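# Move orange-labelled carton onto raised block by suction

## Task

Place the carton bearing the orange label on top of the raised block so that no part of it extends beyond the blue tape outline, while the two remaining cartons stay upright on the low platform, neither stacked on each other nor overhanging the platform's edge. Everything must stay put without the robot supporting it; at the end the suction must be released and the tool moved away.

## Robot and tools

Robot: a single seven-joint arm carrying a vacuum suction cup instead of fingers. The controlled point is the cup point: the centre of the cup rim when nothing touches it. The cup opens along the cup point's own +z axis. Roughly 4 cm behind the rim the tool widens, with its body and the wrist camera reaching up to about 9 cm sideways, so keep that zone clear of cartons and the block.

Frame: all positions and quaternions are in the scene frame. Its origin lies on the table surface under the arm base, +z is up, +x points forward, and +y is to the left when facing along +x. The base may be slightly tilted. Reported cup point positions can be a little off, more so when the arm reaches far.

Row format (shared by execute_actions and move): eight plain numbers [x, y, z, qw, qx, qy, qz, suction]. x, y, z are an absolute target position for the cup point in metres; qw, qx, qy, qz are an absolute target orientation, scalar first. The last number lies in -1 to 1: above 0.01 switches suction on, 0.01 or less switches it off, and the setting persists until changed. To hold an orientation, repeat the intended quaternion every row rather than copying the reported one, which may drift.

execute_actions(actions): a list of up to 15 actions; each action is a list of up to 15 rows, one row per control step of 1/30 s. An action always lasts 15 steps, so a short one keeps repeating its final row. An empty list just returns the current state and images. Any target more than 0.6 m from the cup point's position at the start of its action, measured along any of the cup point's axes, gets that action refused; if the first action fails this or any action is malformed, nothing in the call runs.

move(target, speed, blocking): target is one row as above, an absolute pose plus suction value, reached along a straight path from the current pose. speed is the path's top speed in m/s, 0.002 to 0.5 (default 0.25); rotation is capped at twice that number in rad/s. Paths last 0.5 to 10 s and are cut off at 10 s. The suction value is applied at the start. The path ignores obstacles, and the real cup point can lag, wander and overshoot the speed, especially near a straight arm. Faster contact means a harder hit, and aiming further past a surface means pressing harder. With blocking=false the result returns after 0.5 s while motion continues; until a result shows it ended, other moves and execute_actions are refused, so call wait or stop. The move result adds a line with the outcome (done, off_target, moving, held, fault) and active limits: paced means the sent pose was clipped; held means a safety check blocked steps, after which the arm may suddenly speed up. The distance to target is also given.

wait(seconds): 0 to 10; lets the scene run holding the last command, ending early if a running move finishes. stop(): brakes a running move; fast motion needs more room. zoom_image(camera, region): camera is "cam_wrist"; region is [x0, y0, x1, y1] in pixels of the 504x504 image, origin top-left, at most 504 by 504. finished_scene(scene): ends the current scene, given its integer number; irreversible, and it reports success.

Motion details: each step the commanded pose is limited to 70 mm and 16 degrees away from the measured pose; position wins over orientation if both cannot be met. After an action the arm continues only up to that last clipped pose, so distant goals need further commands. "Hand target" in a result is the pose currently pursued. A "pose unreachable" line means the clearance check (which treats any mount under the base as arm) altered or blocked the command. Joints share speed and acceleration limits and stop together on reversal; after big moves the arm may still be arriving.

Suction: the rim is 36 mm wide and must sit fully on a smooth flat face; holes, seams or object edges under it leak. suction_measured stays near 0 without a seal and reaches 0.83 or more when airtight. part_present turns 1 at 0.50 and returns to 0 below 0.45. Under vacuum the cup compresses, so a held carton sits up to about 12 mm nearer the tool. Vacuum alone can pull a resting carton up. To release, set the carton down on its support first, then switch suction off, then back away; contact may persist for the first 15 mm. A cup sealed onto the table pins the tool until suction is off.

Results also list joint positions, joint torques (offset, scaled and noisy; they reflect load and contact), and warnings. Load limits in N m: waist, shoulder, upper arm roll, elbow 49.1; forearm roll, wrist pitch, wrist roll 30.9. Reaching one freezes the arm 10 s and drops the rest of the call. Holding loads warms motors: MOTOR HOT appears at 60 °C, and at 75 °C an OVER-TEMPERATURE FAULT lets the arm sag. Joint ranges (rad): waist -6.283 to 6.283, shoulder -2.250 to 2.250, upper arm roll -6.283 to 6.283, elbow -2.580 to 2.580, forearm roll -6.283 to 6.283, wrist pitch -2.100 to 2.100, wrist roll -6.283 to 6.283.

Camera: cam_wrist, pinhole with radial distortion, 504x504, fovy 55.733 degrees, K=[[476.622, 0, 249.802], [0, 476.622, 248.877], [0, 0, 1]]; its pose follows the arm joints, with small calibration errors.

Avoid: dropping or knocking anything off the table, toppling or stacking the other cartons, fast impacts, hard presses, and leaving the carton supported only by the cup. Loose objects may occasionally get a brief push. The robot holds its last command while replies are being written.

Each tool is called after ">>>" in YAML: its name, and indented under it one key for each argument.

## Session

>>> execute_actions:
  actions: []

Scene clock: 0.00 s.
end_effector_position=(+0.4484, -0.0055, +0.2123) suction_measured=0.00 part_present=0 end_effector_quat_wxyz=(-0.001, +0.006, +1.000, +0.000)
Joint positions: [-0.054  0.435 -0.002  1.656 -0.     1.056  3.088]
Joint velocities: [-0.     0.002  0.001 -0.     0.002 -0.001  0.002]
Joint torques (N m, as the joint torque sensors report them, + toward a larger angle): no reading
Motor temperatures (°C, as the motors report them): [30 32 30 32 33 36 42]
Hand target: +0.448, -0.005, +0.212; -0.001, +0.006, +1.000, +0.000

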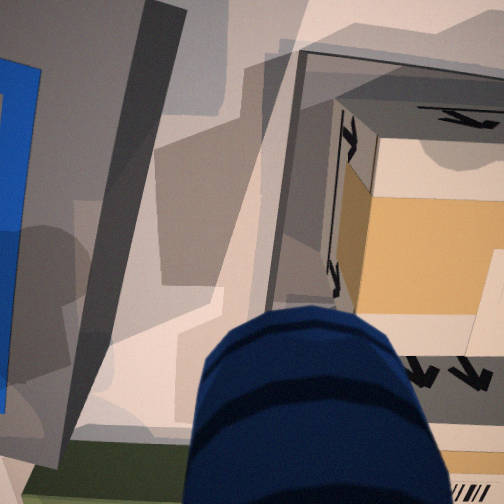

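>>> move:
  target: [0.45, -0.005, 0.5, 0, 0, 1, 0, 0]

Scene clock: 12.27 s.
end_effector_position=(+0.4503, -0.0052, +0.5004) suction_measured=0.00 part_present=0 end_effector_quat_wxyz=(+0.001, -0.000, +1.000, -0.000)
Joint positions: [-0.066  0.399  0.022  0.761 -0.01   1.983  3.105]
Joint velocities: [ 0.001  0.021  0.001 -0.021 -0.002  0.015  0.001]
Joint torques (N m, as the joint torque sensors report them, + toward a larger angle): [ -0.07 -15.96   0.06  -7.76  -0.13   0.13  -0.08]
Motor temperatures (°C, as the motors report them): [30 32 30 32 33 36 42]
Hand target: +0.451, -0.005, +0.500; +0.000, -0.000, +1.000, -0.000
Off the commanded pose: 0.001 m, 0 deg.
move: done
camera_calibration (this result's frames):
cam_wrist: T_world_to_cam=[[0.0336398, -0.999393, 0.00904195, -0.0129284], [-0.899447, -0.0263288, 0.436236, 0.205084], [-0.435734, -0.0228077, -0.899787, 0.73053], [0, 0, 0, 1]] pos_world=[0.503214, 0.00914077, 0.567973]

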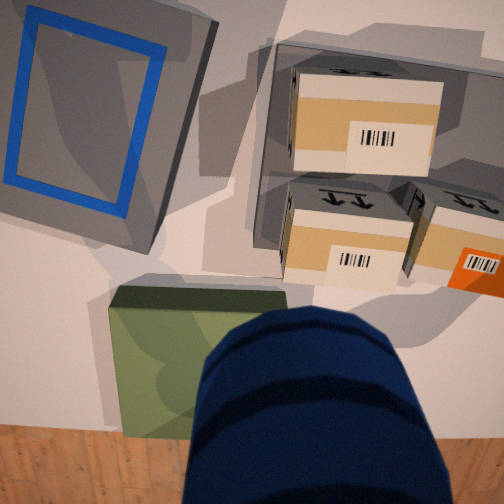

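>>> zoom_image:
  camera: "cam_wrist"
  region: [0, 0, 252, 252]

>>> zoom_image:
  camera: "cam_wrist"
  region: [252, 40, 504, 292]

>>> move:
  target: [0.40, -0.24, 0.42, 0, 0, 1, 0, 0]

Region (0, 0, 252, 252) of cam_wrist's 504x504 image, scaled by 2.000, with more detail than that image has.

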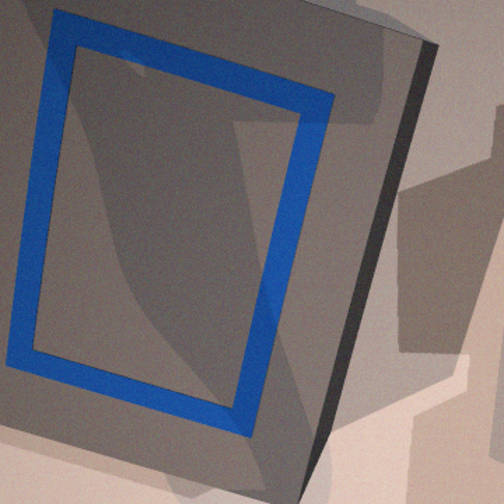

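Region (252, 40, 504, 292) of cam_wrist's 504x504 image, scaled by 2.000, with more detail than that image has.

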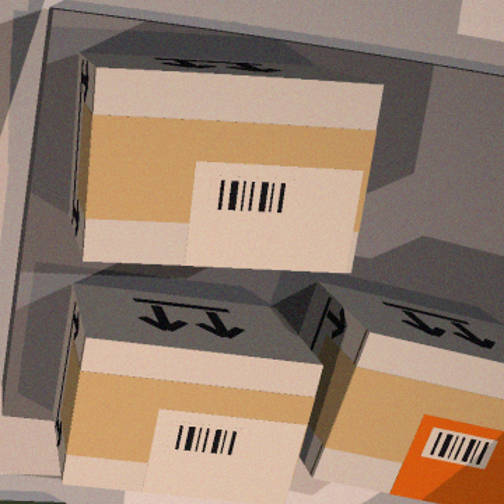

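Scene clock: 26.23 s.
end_effector_position=(+0.4002, -0.2394, +0.4200) suction_measured=0.00 part_present=0 end_effector_quat_wxyz=(+0.001, -0.000, +1.000, +0.001)
Joint positions: [ 0.4    0.382  0.125  1.058 -0.049  1.708  3.665]
Joint velocities: [ 0.003  0.001  0.001 -0.002 -0.004 -0.     0.003]
Joint torques (N m, as the joint torque sensors report them, + toward a larger angle): [ -0.05 -15.94   0.59  -7.66  -0.26   0.17  -0.28]
Motor temperatures (°C, as the motors report them): [30 33 30 32 33 36 42]
Hand target: +0.400, -0.240, +0.420; +0.001, +0.000, +1.000, +0.001
Off the commanded pose: 0.001 m, 0 deg.
move: done
camera_calibration (this result's frames):
cam_wrist: T_world_to_cam=[[0.0336269, -0.999412, 0.00666072, -0.243598], [-0.899337, -0.0273513, 0.436401, 0.188619], [-0.435962, -0.020665, -0.899728, 0.631631], [0, 0, 0, 1]] pos_world=[0.45319, -0.225243, 0.487605]

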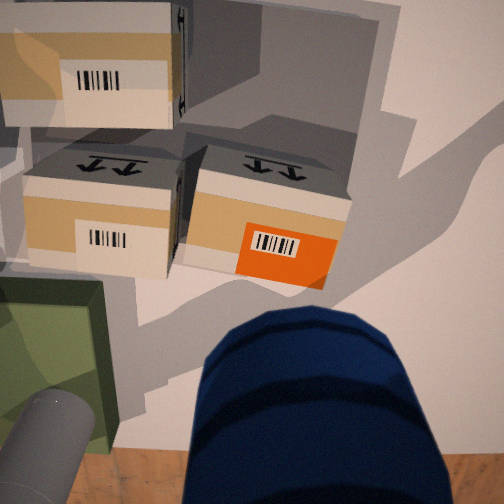

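>>> zoom_image:
  camera: "cam_wrist"
  region: [150, 120, 370, 340]

Region (150, 120, 370, 340) of cam_wrist's 504x504 image, scaled by 2.291, with more detail than that image has.

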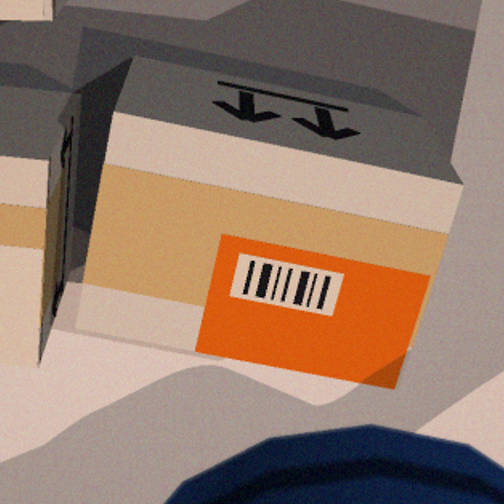

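>>> move:
  target: [0.291, -0.246, 0.19, 0, 0.0898, 0.996, 0, 0]

Scene clock: 139.87 s.
end_effector_position=(+0.2908, -0.2456, +0.1903) suction_measured=0.00 part_present=0 end_effector_quat_wxyz=(+0.000, +0.090, +0.996, +0.000)
Joint positions: [ 0.496  0.328  0.162  1.919 -0.065  0.903  3.665]
Joint velocities: [ 0.     0.002  0.001  0.005 -0.002 -0.007  0.002]
Joint torques (N m, as the joint torque sensors report them, + toward a larger angle): [ -0.28 -13.13   0.57  -6.17   0.06   0.16   0.01]
Motor temperatures (°C, as the motors report them): [30 33 30 32 33 36 42]
Hand target: +0.291, -0.246, +0.190; +0.000, +0.090, +0.996, +0.000
Off the commanded pose: 0.001 m, 0 deg.
move: done
camera_calibration (this result's frames):
cam_wrist: T_world_to_cam=[[-0.146031, -0.989243, 0.00851984, -0.190142], [-0.889115, 0.135016, 0.437317, 0.227016], [-0.433763, 0.0562865, -0.899267, 0.395303], [0, 0, 0, 1]] pos_world=[0.345545, -0.240998, 0.257825]

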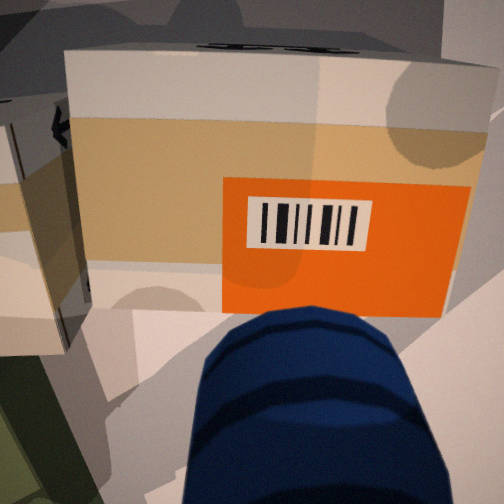

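>>> move:
  target: [0.291, -0.2435, 0.128, 0, 0.0898, 0.996, 0, 0]
  speed: 0.15

>>> move:
  target: [0.291, -0.2435, 0.109, 0, 0.0898, 0.996, 0, 1]
  speed: 0.02

Scene clock: 168.03 s.
end_effector_position=(+0.2910, -0.2434, +0.1282) suction_measured=0.00 part_present=0 end_effector_quat_wxyz=(+0.000, +0.090, +0.996, +0.000)
Joint positions: [ 0.509  0.437  0.144  2.011 -0.093  0.702  3.685]
Joint velocities: [ 0.002  0.005 -0.001  0.001 -0.    -0.003  0.001]
Joint torques (N m, as the joint torque sensors report them, + toward a larger angle): [  0.02 -14.18   0.55  -4.89  -0.15  -0.06  -0.15]
Motor temperatures (°C, as the motors report them): [30 33 30 32 33 36 42]
Hand target: +0.291, -0.243, +0.128; +0.000, +0.090, +0.996, +0.000
Off the commanded pose: 0.000 m, 0 deg.
move: done
camera_calibration (this result's frames):
cam_wrist: T_world_to_cam=[[-0.146107, -0.989229, 0.00884497, -0.187448], [-0.889159, 0.135236, 0.437159, 0.254143], [-0.433647, 0.0560075, -0.899341, 0.339252], [0, 0, 0, 1]] pos_world=[0.345702, -0.238799, 0.19566]

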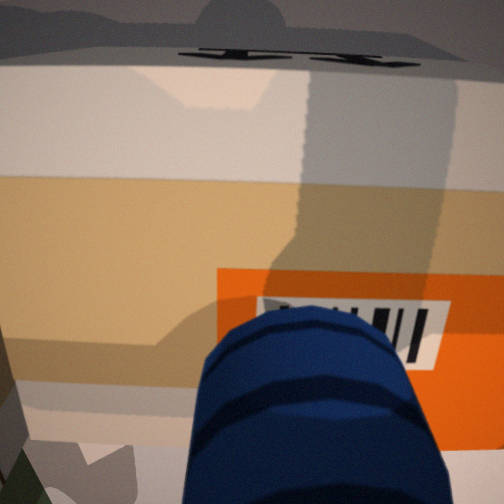

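Scene clock: 169.30 s.
end_effector_position=(+0.2909, -0.2434, +0.1088) suction_measured=0.83 part_present=1 end_effector_quat_wxyz=(-0.000, +0.090, +0.996, +0.000)
Joint positions: [ 0.516  0.477  0.135  2.031 -0.102  0.642  3.694]
Joint velocities: [ 0.001 -0.007  0.001 -0.011  0.004  0.001  0.003]
Joint torques (N m, as the joint torque sensors report them, + toward a larger angle): [  0.28 -15.8    0.65  -4.01   0.05   0.46  -0.08]
Motor temperatures (°C, as the motors report them): [30 33 30 32 33 36 42]
Hand target: +0.291, -0.243, +0.109; +0.000, +0.090, +0.996, +0.000
Off the commanded pose: 0.000 m, 0 deg.
move: done
camera_calibration (this result's frames):
cam_wrist: T_world_to_cam=[[-0.146071, -0.989236, 0.00872171, -0.187279], [-0.888881, 0.135112, 0.437761, 0.262395], [-0.434227, 0.0561916, -0.899049, 0.322012], [0, 0, 0, 1]] pos_world=[0.345708, -0.23881, 0.176272]

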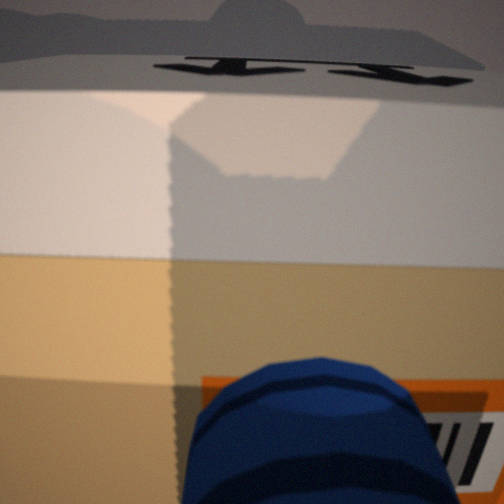

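>>> move:
  target: [0.291, -0.2435, 0.27, 0, 0.0898, 0.996, 0, 1]
  speed: 0.15

Scene clock: 190.50 s.
end_effector_position=(+0.2912, -0.2438, +0.2700) suction_measured=0.95 part_present=1 end_effector_quat_wxyz=(-0.000, +0.090, +0.996, -0.000)
Joint positions: [ 0.476  0.223  0.173  1.769 -0.039  1.156  3.636]
Joint velocities: [-0.    -0.001  0.001 -0.003 -0.001  0.005 -0.   ]
Joint torques (N m, as the joint torque sensors report them, + toward a larger angle): [  0.21 -13.61   0.4   -8.19  -0.05   0.06  -0.15]
Motor temperatures (°C, as the motors report them): [30 34 30 32 33 36 42]
Hand target: +0.291, -0.244, +0.270; -0.000, +0.090, +0.996, -0.000
Off the commanded pose: 0.000 m, 0 deg.
move: done
camera_calibration (this result's frames):
cam_wrist: T_world_to_cam=[[-0.145809, -0.989267, 0.00954915, -0.189381], [-0.888799, 0.135228, 0.437892, 0.192138], [-0.434483, 0.0553615, -0.898977, 0.466893], [0, 0, 0, 1]] pos_world=[0.346016, -0.239179, 0.337398]

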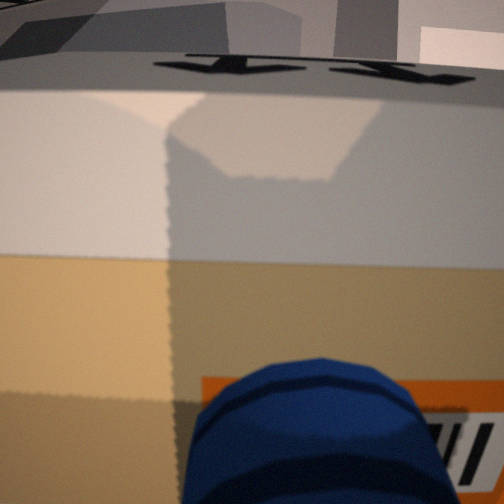

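>>> move:
  target: [0.414, 0.169, 0.26, 0, -0.5997, 0.8002, 0, 1]
  speed: 0.25

Scene clock: 200.33 s.
end_effector_position=(+0.4134, +0.1679, +0.2601) suction_measured=0.95 part_present=1 end_effector_quat_wxyz=(-0.002, -0.599, +0.800, -0.001)
Joint positions: [-0.203  0.4   -0.363  1.563  0.15   1.21   3.847]
Joint velocities: [-0.003  0.006 -0.001 -0.003  0.     0.002  0.001]
Joint torques (N m, as the joint torque sensors report them, + toward a larger angle): [  0.03 -17.25  -1.39  -8.47  -0.05   0.05  -0.12]
Motor temperatures (°C, as the motors report them): [30 34 30 32 33 36 42]
Hand target: +0.413, +0.168, +0.260; -0.002, -0.600, +0.800, -0.001
Off the commanded pose: 0.001 m, 0 deg.
move: done
camera_calibration (this result's frames):
cam_wrist: T_world_to_cam=[[0.968373, -0.249335, 0.00927237, -0.348988], [-0.22771, -0.867971, 0.441332, 0.143634], [-0.101991, -0.429486, -0.897296, 0.431866], [0, 0, 0, 1]] pos_world=[0.414704, 0.223136, 0.327357]

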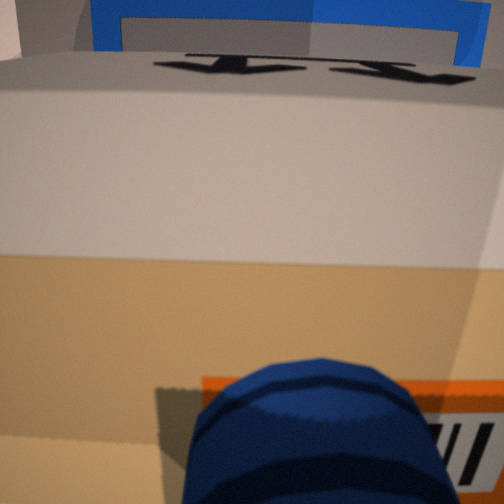

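>>> zoom_image:
  camera: "cam_wrist"
  region: [0, 0, 252, 110]

>>> zoom_image:
  camera: "cam_wrist"
  region: [252, 0, 504, 110]

Region (0, 0, 252, 110) of cam_wrist's 504x504 image, scaled by 2.000, with more detail than that image has; it fills the top 220 rows of this view, and the rest is white.

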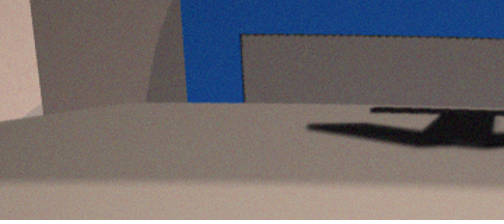

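Region (252, 0, 504, 110) of cam_wrist's 504x504 image, scaled by 2.000, with more detail than that image has; it fills the top 220 rows of this view, and the rest is white.

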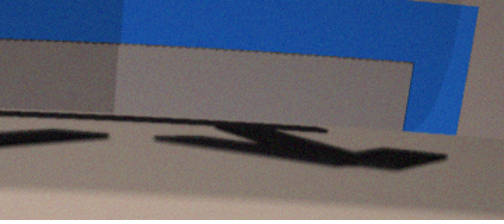

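>>> move:
  target: [0.420, 0.166, 0.195, 0, -0.5997, 0.8002, 0, 1]
  speed: 0.1

>>> zoom_image:
  camera: "cam_wrist"
  region: [0, 0, 252, 110]

>>> zoom_image:
  camera: "cam_wrist"
  region: [252, 0, 504, 110]

Scene clock: 228.80 s.
end_effector_position=(+0.4199, +0.1660, +0.1951) suction_measured=0.95 part_present=1 end_effector_quat_wxyz=(+0.000, -0.600, +0.800, -0.000)
Joint positions: [-0.203  0.48  -0.35   1.668  0.184  1.028  3.829]
Joint velocities: [-0.001  0.003  0.001  0.001  0.001 -0.004  0.001]
Joint torques (N m, as the joint torque sensors report them, + toward a larger angle): [  0.15 -18.33  -1.32  -7.76  -0.12   0.    -0.17]
Motor temperatures (°C, as the motors report them): [30 34 30 32 33 36 42]
Hand target: +0.420, +0.166, +0.195; +0.000, -0.600, +0.800, +0.000
Off the commanded pose: 0.000 m, 0 deg.
move: done
camera_calibration (this result's frames):
cam_wrist: T_world_to_cam=[[0.968511, -0.248804, 0.00910318, -0.355206], [-0.227599, -0.869963, 0.43745, 0.173121], [-0.10092, -0.425747, -0.899197, 0.372695], [0, 0, 0, 1]] pos_world=[0.421036, 0.220906, 0.262628]

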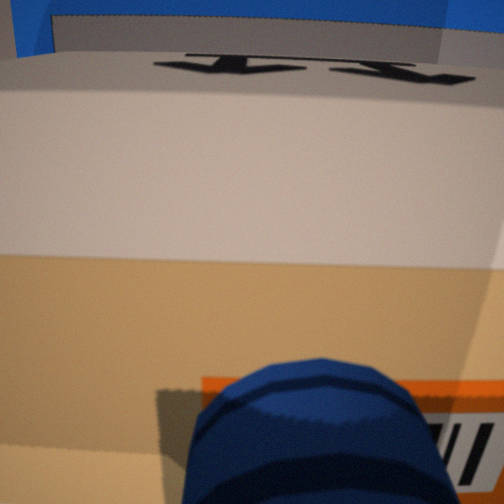

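Region (0, 0, 252, 110) of cam_wrist's 504x504 image, scaled by 2.000, with more detail than that image has; it fills the top 220 rows of this view, and the rest is white.

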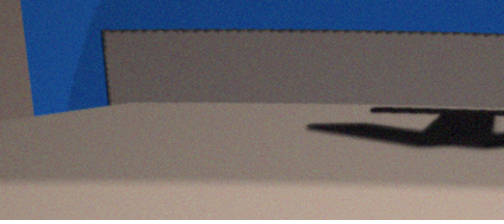

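Region (252, 0, 504, 110) of cam_wrist's 504x504 image, scaled by 2.000, with more detail than that image has; it fills the top 220 rows of this view, and the rest is white.

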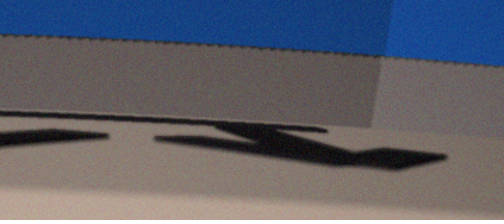

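>>> move:
  target: [0.420, 0.166, 0.175, 0, -0.5997, 0.8002, 0, 1]
  speed: 0.025

>>> zoom_image:
  camera: "cam_wrist"
  region: [0, 0, 252, 110]

Scene clock: 253.43 s.
end_effector_position=(+0.4200, +0.1660, +0.1751) suction_measured=0.95 part_present=1 end_effector_quat_wxyz=(+0.000, -0.600, +0.800, -0.000)
Joint positions: [-0.208  0.507 -0.344  1.698  0.197  0.973  3.818]
Joint velocities: [ 0.001  0.001  0.     0.003  0.002 -0.004 -0.001]
Joint torques (N m, as the joint torque sensors report them, + toward a larger angle): [  0.09 -18.48  -1.49  -7.41  -0.16  -0.07  -0.08]
Motor temperatures (°C, as the motors report them): [30 34 30 32 33 36 42]
Hand target: +0.420, +0.166, +0.175; +0.000, -0.600, +0.800, -0.000
Off the commanded pose: 0.000 m, 0 deg.
move: done
camera_calibration (this result's frames):
cam_wrist: T_world_to_cam=[[0.968531, -0.248729, 0.00903678, -0.355135], [-0.227494, -0.869947, 0.437538, 0.181828], [-0.100967, -0.425825, -0.899155, 0.354727], [0, 0, 0, 1]] pos_world=[0.42114, 0.220901, 0.242607]

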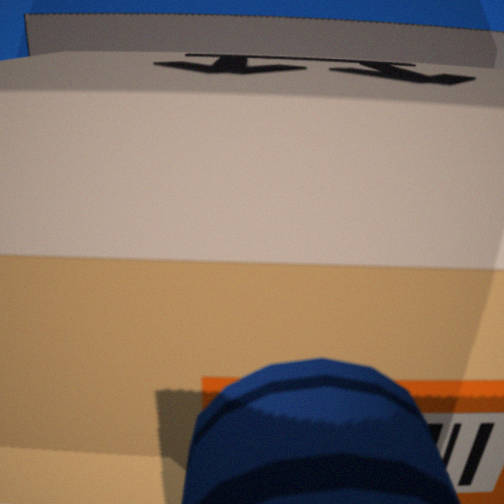

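Region (0, 0, 252, 110) of cam_wrist's 504x504 image, scaled by 2.000, with more detail than that image has; it fills the top 220 rows of this view, and the rest is white.

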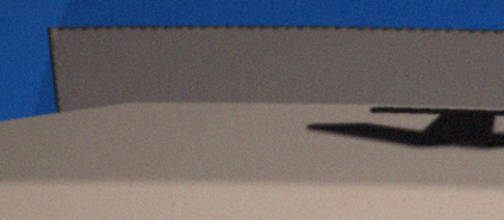

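>>> move:
  target: [0.420, 0.166, 0.170, 0, -0.5997, 0.8002, 0, 1]
  speed: 0.01

Scene clock: 261.43 s.
end_effector_position=(+0.4200, +0.1660, +0.1701) suction_measured=0.95 part_present=1 end_effector_quat_wxyz=(+0.000, -0.600, +0.800, -0.000)
Joint positions: [-0.209  0.514 -0.342  1.705  0.2    0.959  3.815]
Joint velocities: [ 0.     0.002 -0.     0.001  0.001 -0.002 -0.002]
Joint torques (N m, as the joint torque sensors report them, + toward a larger angle): [  0.21 -18.37  -1.43  -7.13  -0.2    0.16  -0.16]
Motor temperatures (°C, as the motors report them): [30 34 30 32 33 36 42]
Hand target: +0.420, +0.166, +0.170; -0.000, -0.600, +0.800, -0.000
Off the commanded pose: 0.000 m, 0 deg.
move: done
camera_calibration (this result's frames):
cam_wrist: T_world_to_cam=[[0.968547, -0.248668, 0.00899072, -0.355114], [-0.227418, -0.869961, 0.437549, 0.184029], [-0.100983, -0.425831, -0.89915, 0.350198], [0, 0, 0, 1]] pos_world=[0.42116, 0.220918, 0.237551]

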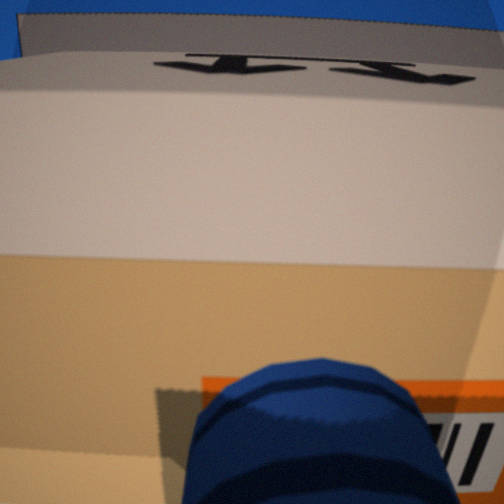

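>>> move:
  target: [0.420, 0.166, 0.167, 0, -0.5997, 0.8002, 0, 1]
  speed: 0.008

Scene clock: 264.33 s.
end_effector_position=(+0.4203, +0.1659, +0.1686) suction_measured=0.95 part_present=1 end_effector_quat_wxyz=(+0.001, -0.600, +0.800, -0.001)
Joint positions: [-0.21   0.515 -0.341  1.709  0.202  0.953  3.813]
Joint velocities: [-0.    -0.002  0.001  0.001  0.    -0.001  0.   ]
Joint torques (N m, as the joint torque sensors report them, + toward a larger angle): [ -0.05 -16.21  -1.43  -6.66  -0.04  -0.69  -0.05]
Motor temperatures (°C, as the motors report them): [30 34 30 32 33 36 42]
Hand target: +0.420, +0.166, +0.167; -0.000, -0.600, +0.800, -0.000
Off the commanded pose: 0.002 m, 0 deg.
move: done
camera_calibration (this result's frames):
cam_wrist: T_world_to_cam=[[0.96847, -0.248886, 0.0110481, -0.355665], [-0.22856, -0.869982, 0.436911, 0.185276], [-0.0991297, -0.42566, -0.899437, 0.348094], [0, 0, 0, 1]] pos_world=[0.421304, 0.220836, 0.236069]

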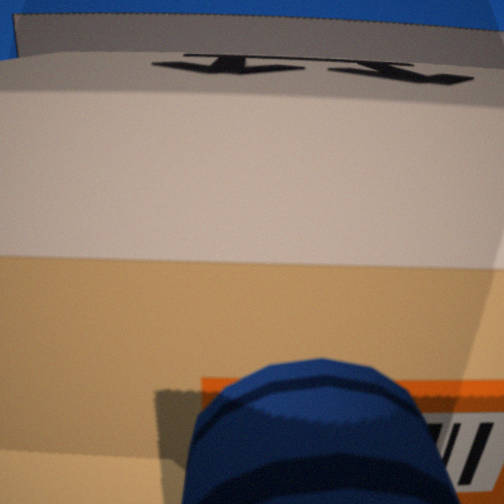

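Contact made. Release suction.

>>> execute_actions:
  actions:
    - [[0.420, 0.166, 0.1690, 0, -0.5997, 0.8002, 0, 0]]

Scene clock: 270.57 s.
end_effector_position=(+0.4212, +0.1661, +0.1722) suction_measured=0.00 part_present=0 end_effector_quat_wxyz=(+0.003, -0.600, +0.800, -0.001)
Joint positions: [-0.209  0.509 -0.342  1.705  0.201  0.958  3.814]
Joint velocities: [-0.001  0.002 -0.    -0.    -0.     0.     0.001]
Joint torques (N m, as the joint torque sensors report them, + toward a larger angle): [ -0.2  -12.35  -1.18  -5.14  -0.16  -0.75  -0.08]
Motor temperatures (°C, as the motors report them): [30 34 30 32 33 36 42]
Hand target: +0.420, +0.166, +0.169; +0.000, -0.600, +0.800, +0.000
Off the commanded pose: 0.003 m, 0 deg.
camera_calibration (this result's frames):
cam_wrist: T_world_to_cam=[[0.96838, -0.249066, 0.014397, -0.357031], [-0.230321, -0.870339, 0.435272, 0.18519], [-0.0958811, -0.424825, -0.900184, 0.350135], [0, 0, 0, 1]] pos_world=[0.421966, 0.221, 0.239718]

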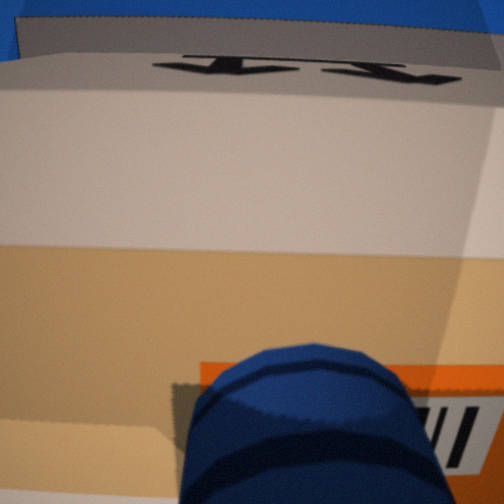

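>>> move:
  target: [0.420, 0.166, 0.42, 0, -0.5997, 0.8002, 0, 0]
  speed: 0.2

Scene clock: 275.30 s.
end_effector_position=(+0.4205, +0.1659, +0.4202) suction_measured=0.00 part_present=0 end_effector_quat_wxyz=(+0.000, -0.600, +0.800, -0.000)
Joint positions: [-0.22   0.358 -0.361  1.102  0.123  1.703  3.898]
Joint velocities: [-0.003  0.006 -0.002 -0.007  0.001  0.005 -0.001]
Joint torques (N m, as the joint torque sensors report them, + toward a larger angle): [  0.07 -15.74  -0.91  -7.73  -0.13   0.21  -0.05]
Motor temperatures (°C, as the motors report them): [30 34 30 32 33 36 42]
Hand target: +0.421, +0.166, +0.420; -0.000, -0.600, +0.800, +0.000
Off the commanded pose: 0.001 m, 0 deg.
move: done
camera_calibration (this result's frames):
cam_wrist: T_world_to_cam=[[0.9686, -0.248448, 0.00935068, -0.358065], [-0.227398, -0.870077, 0.437327, 0.0747223], [-0.100517, -0.425722, -0.899254, 0.57488], [0, 0, 0, 1]] pos_world=[0.421599, 0.220793, 0.487633]

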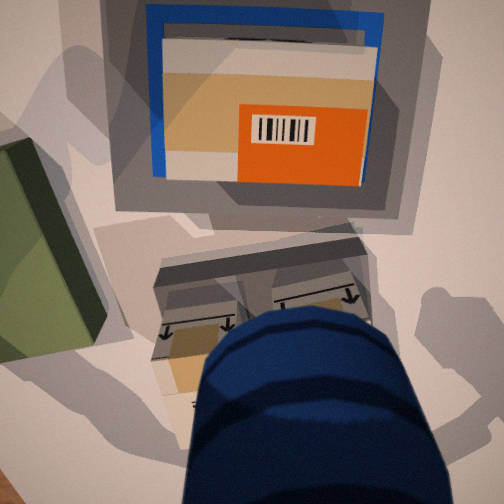

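>>> zoom_image:
  camera: "cam_wrist"
  region: [130, 220, 400, 460]

>>> zoom_image:
  camera: "cam_wrist"
  region: [130, 0, 400, 200]

Region (130, 220, 400, 460) of cam_wrist's 504x504 image, scaled by 1.867, with more detail than that image has.

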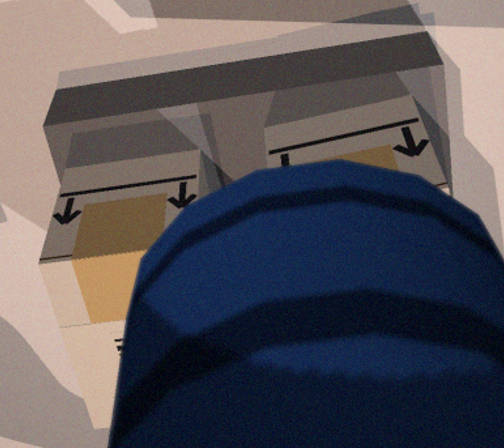

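Region (130, 0, 400, 200) of cam_wrist's 504x504 image, scaled by 1.867, with more detail than that image has; it fills the top 373 rows of this view, and the rest is white.

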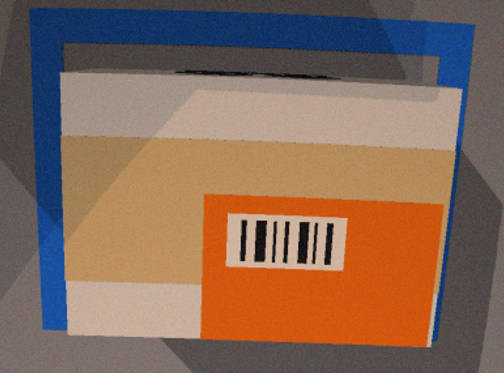

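>>> finished_scene:
  scene: 1

The scene is finished: the task was done.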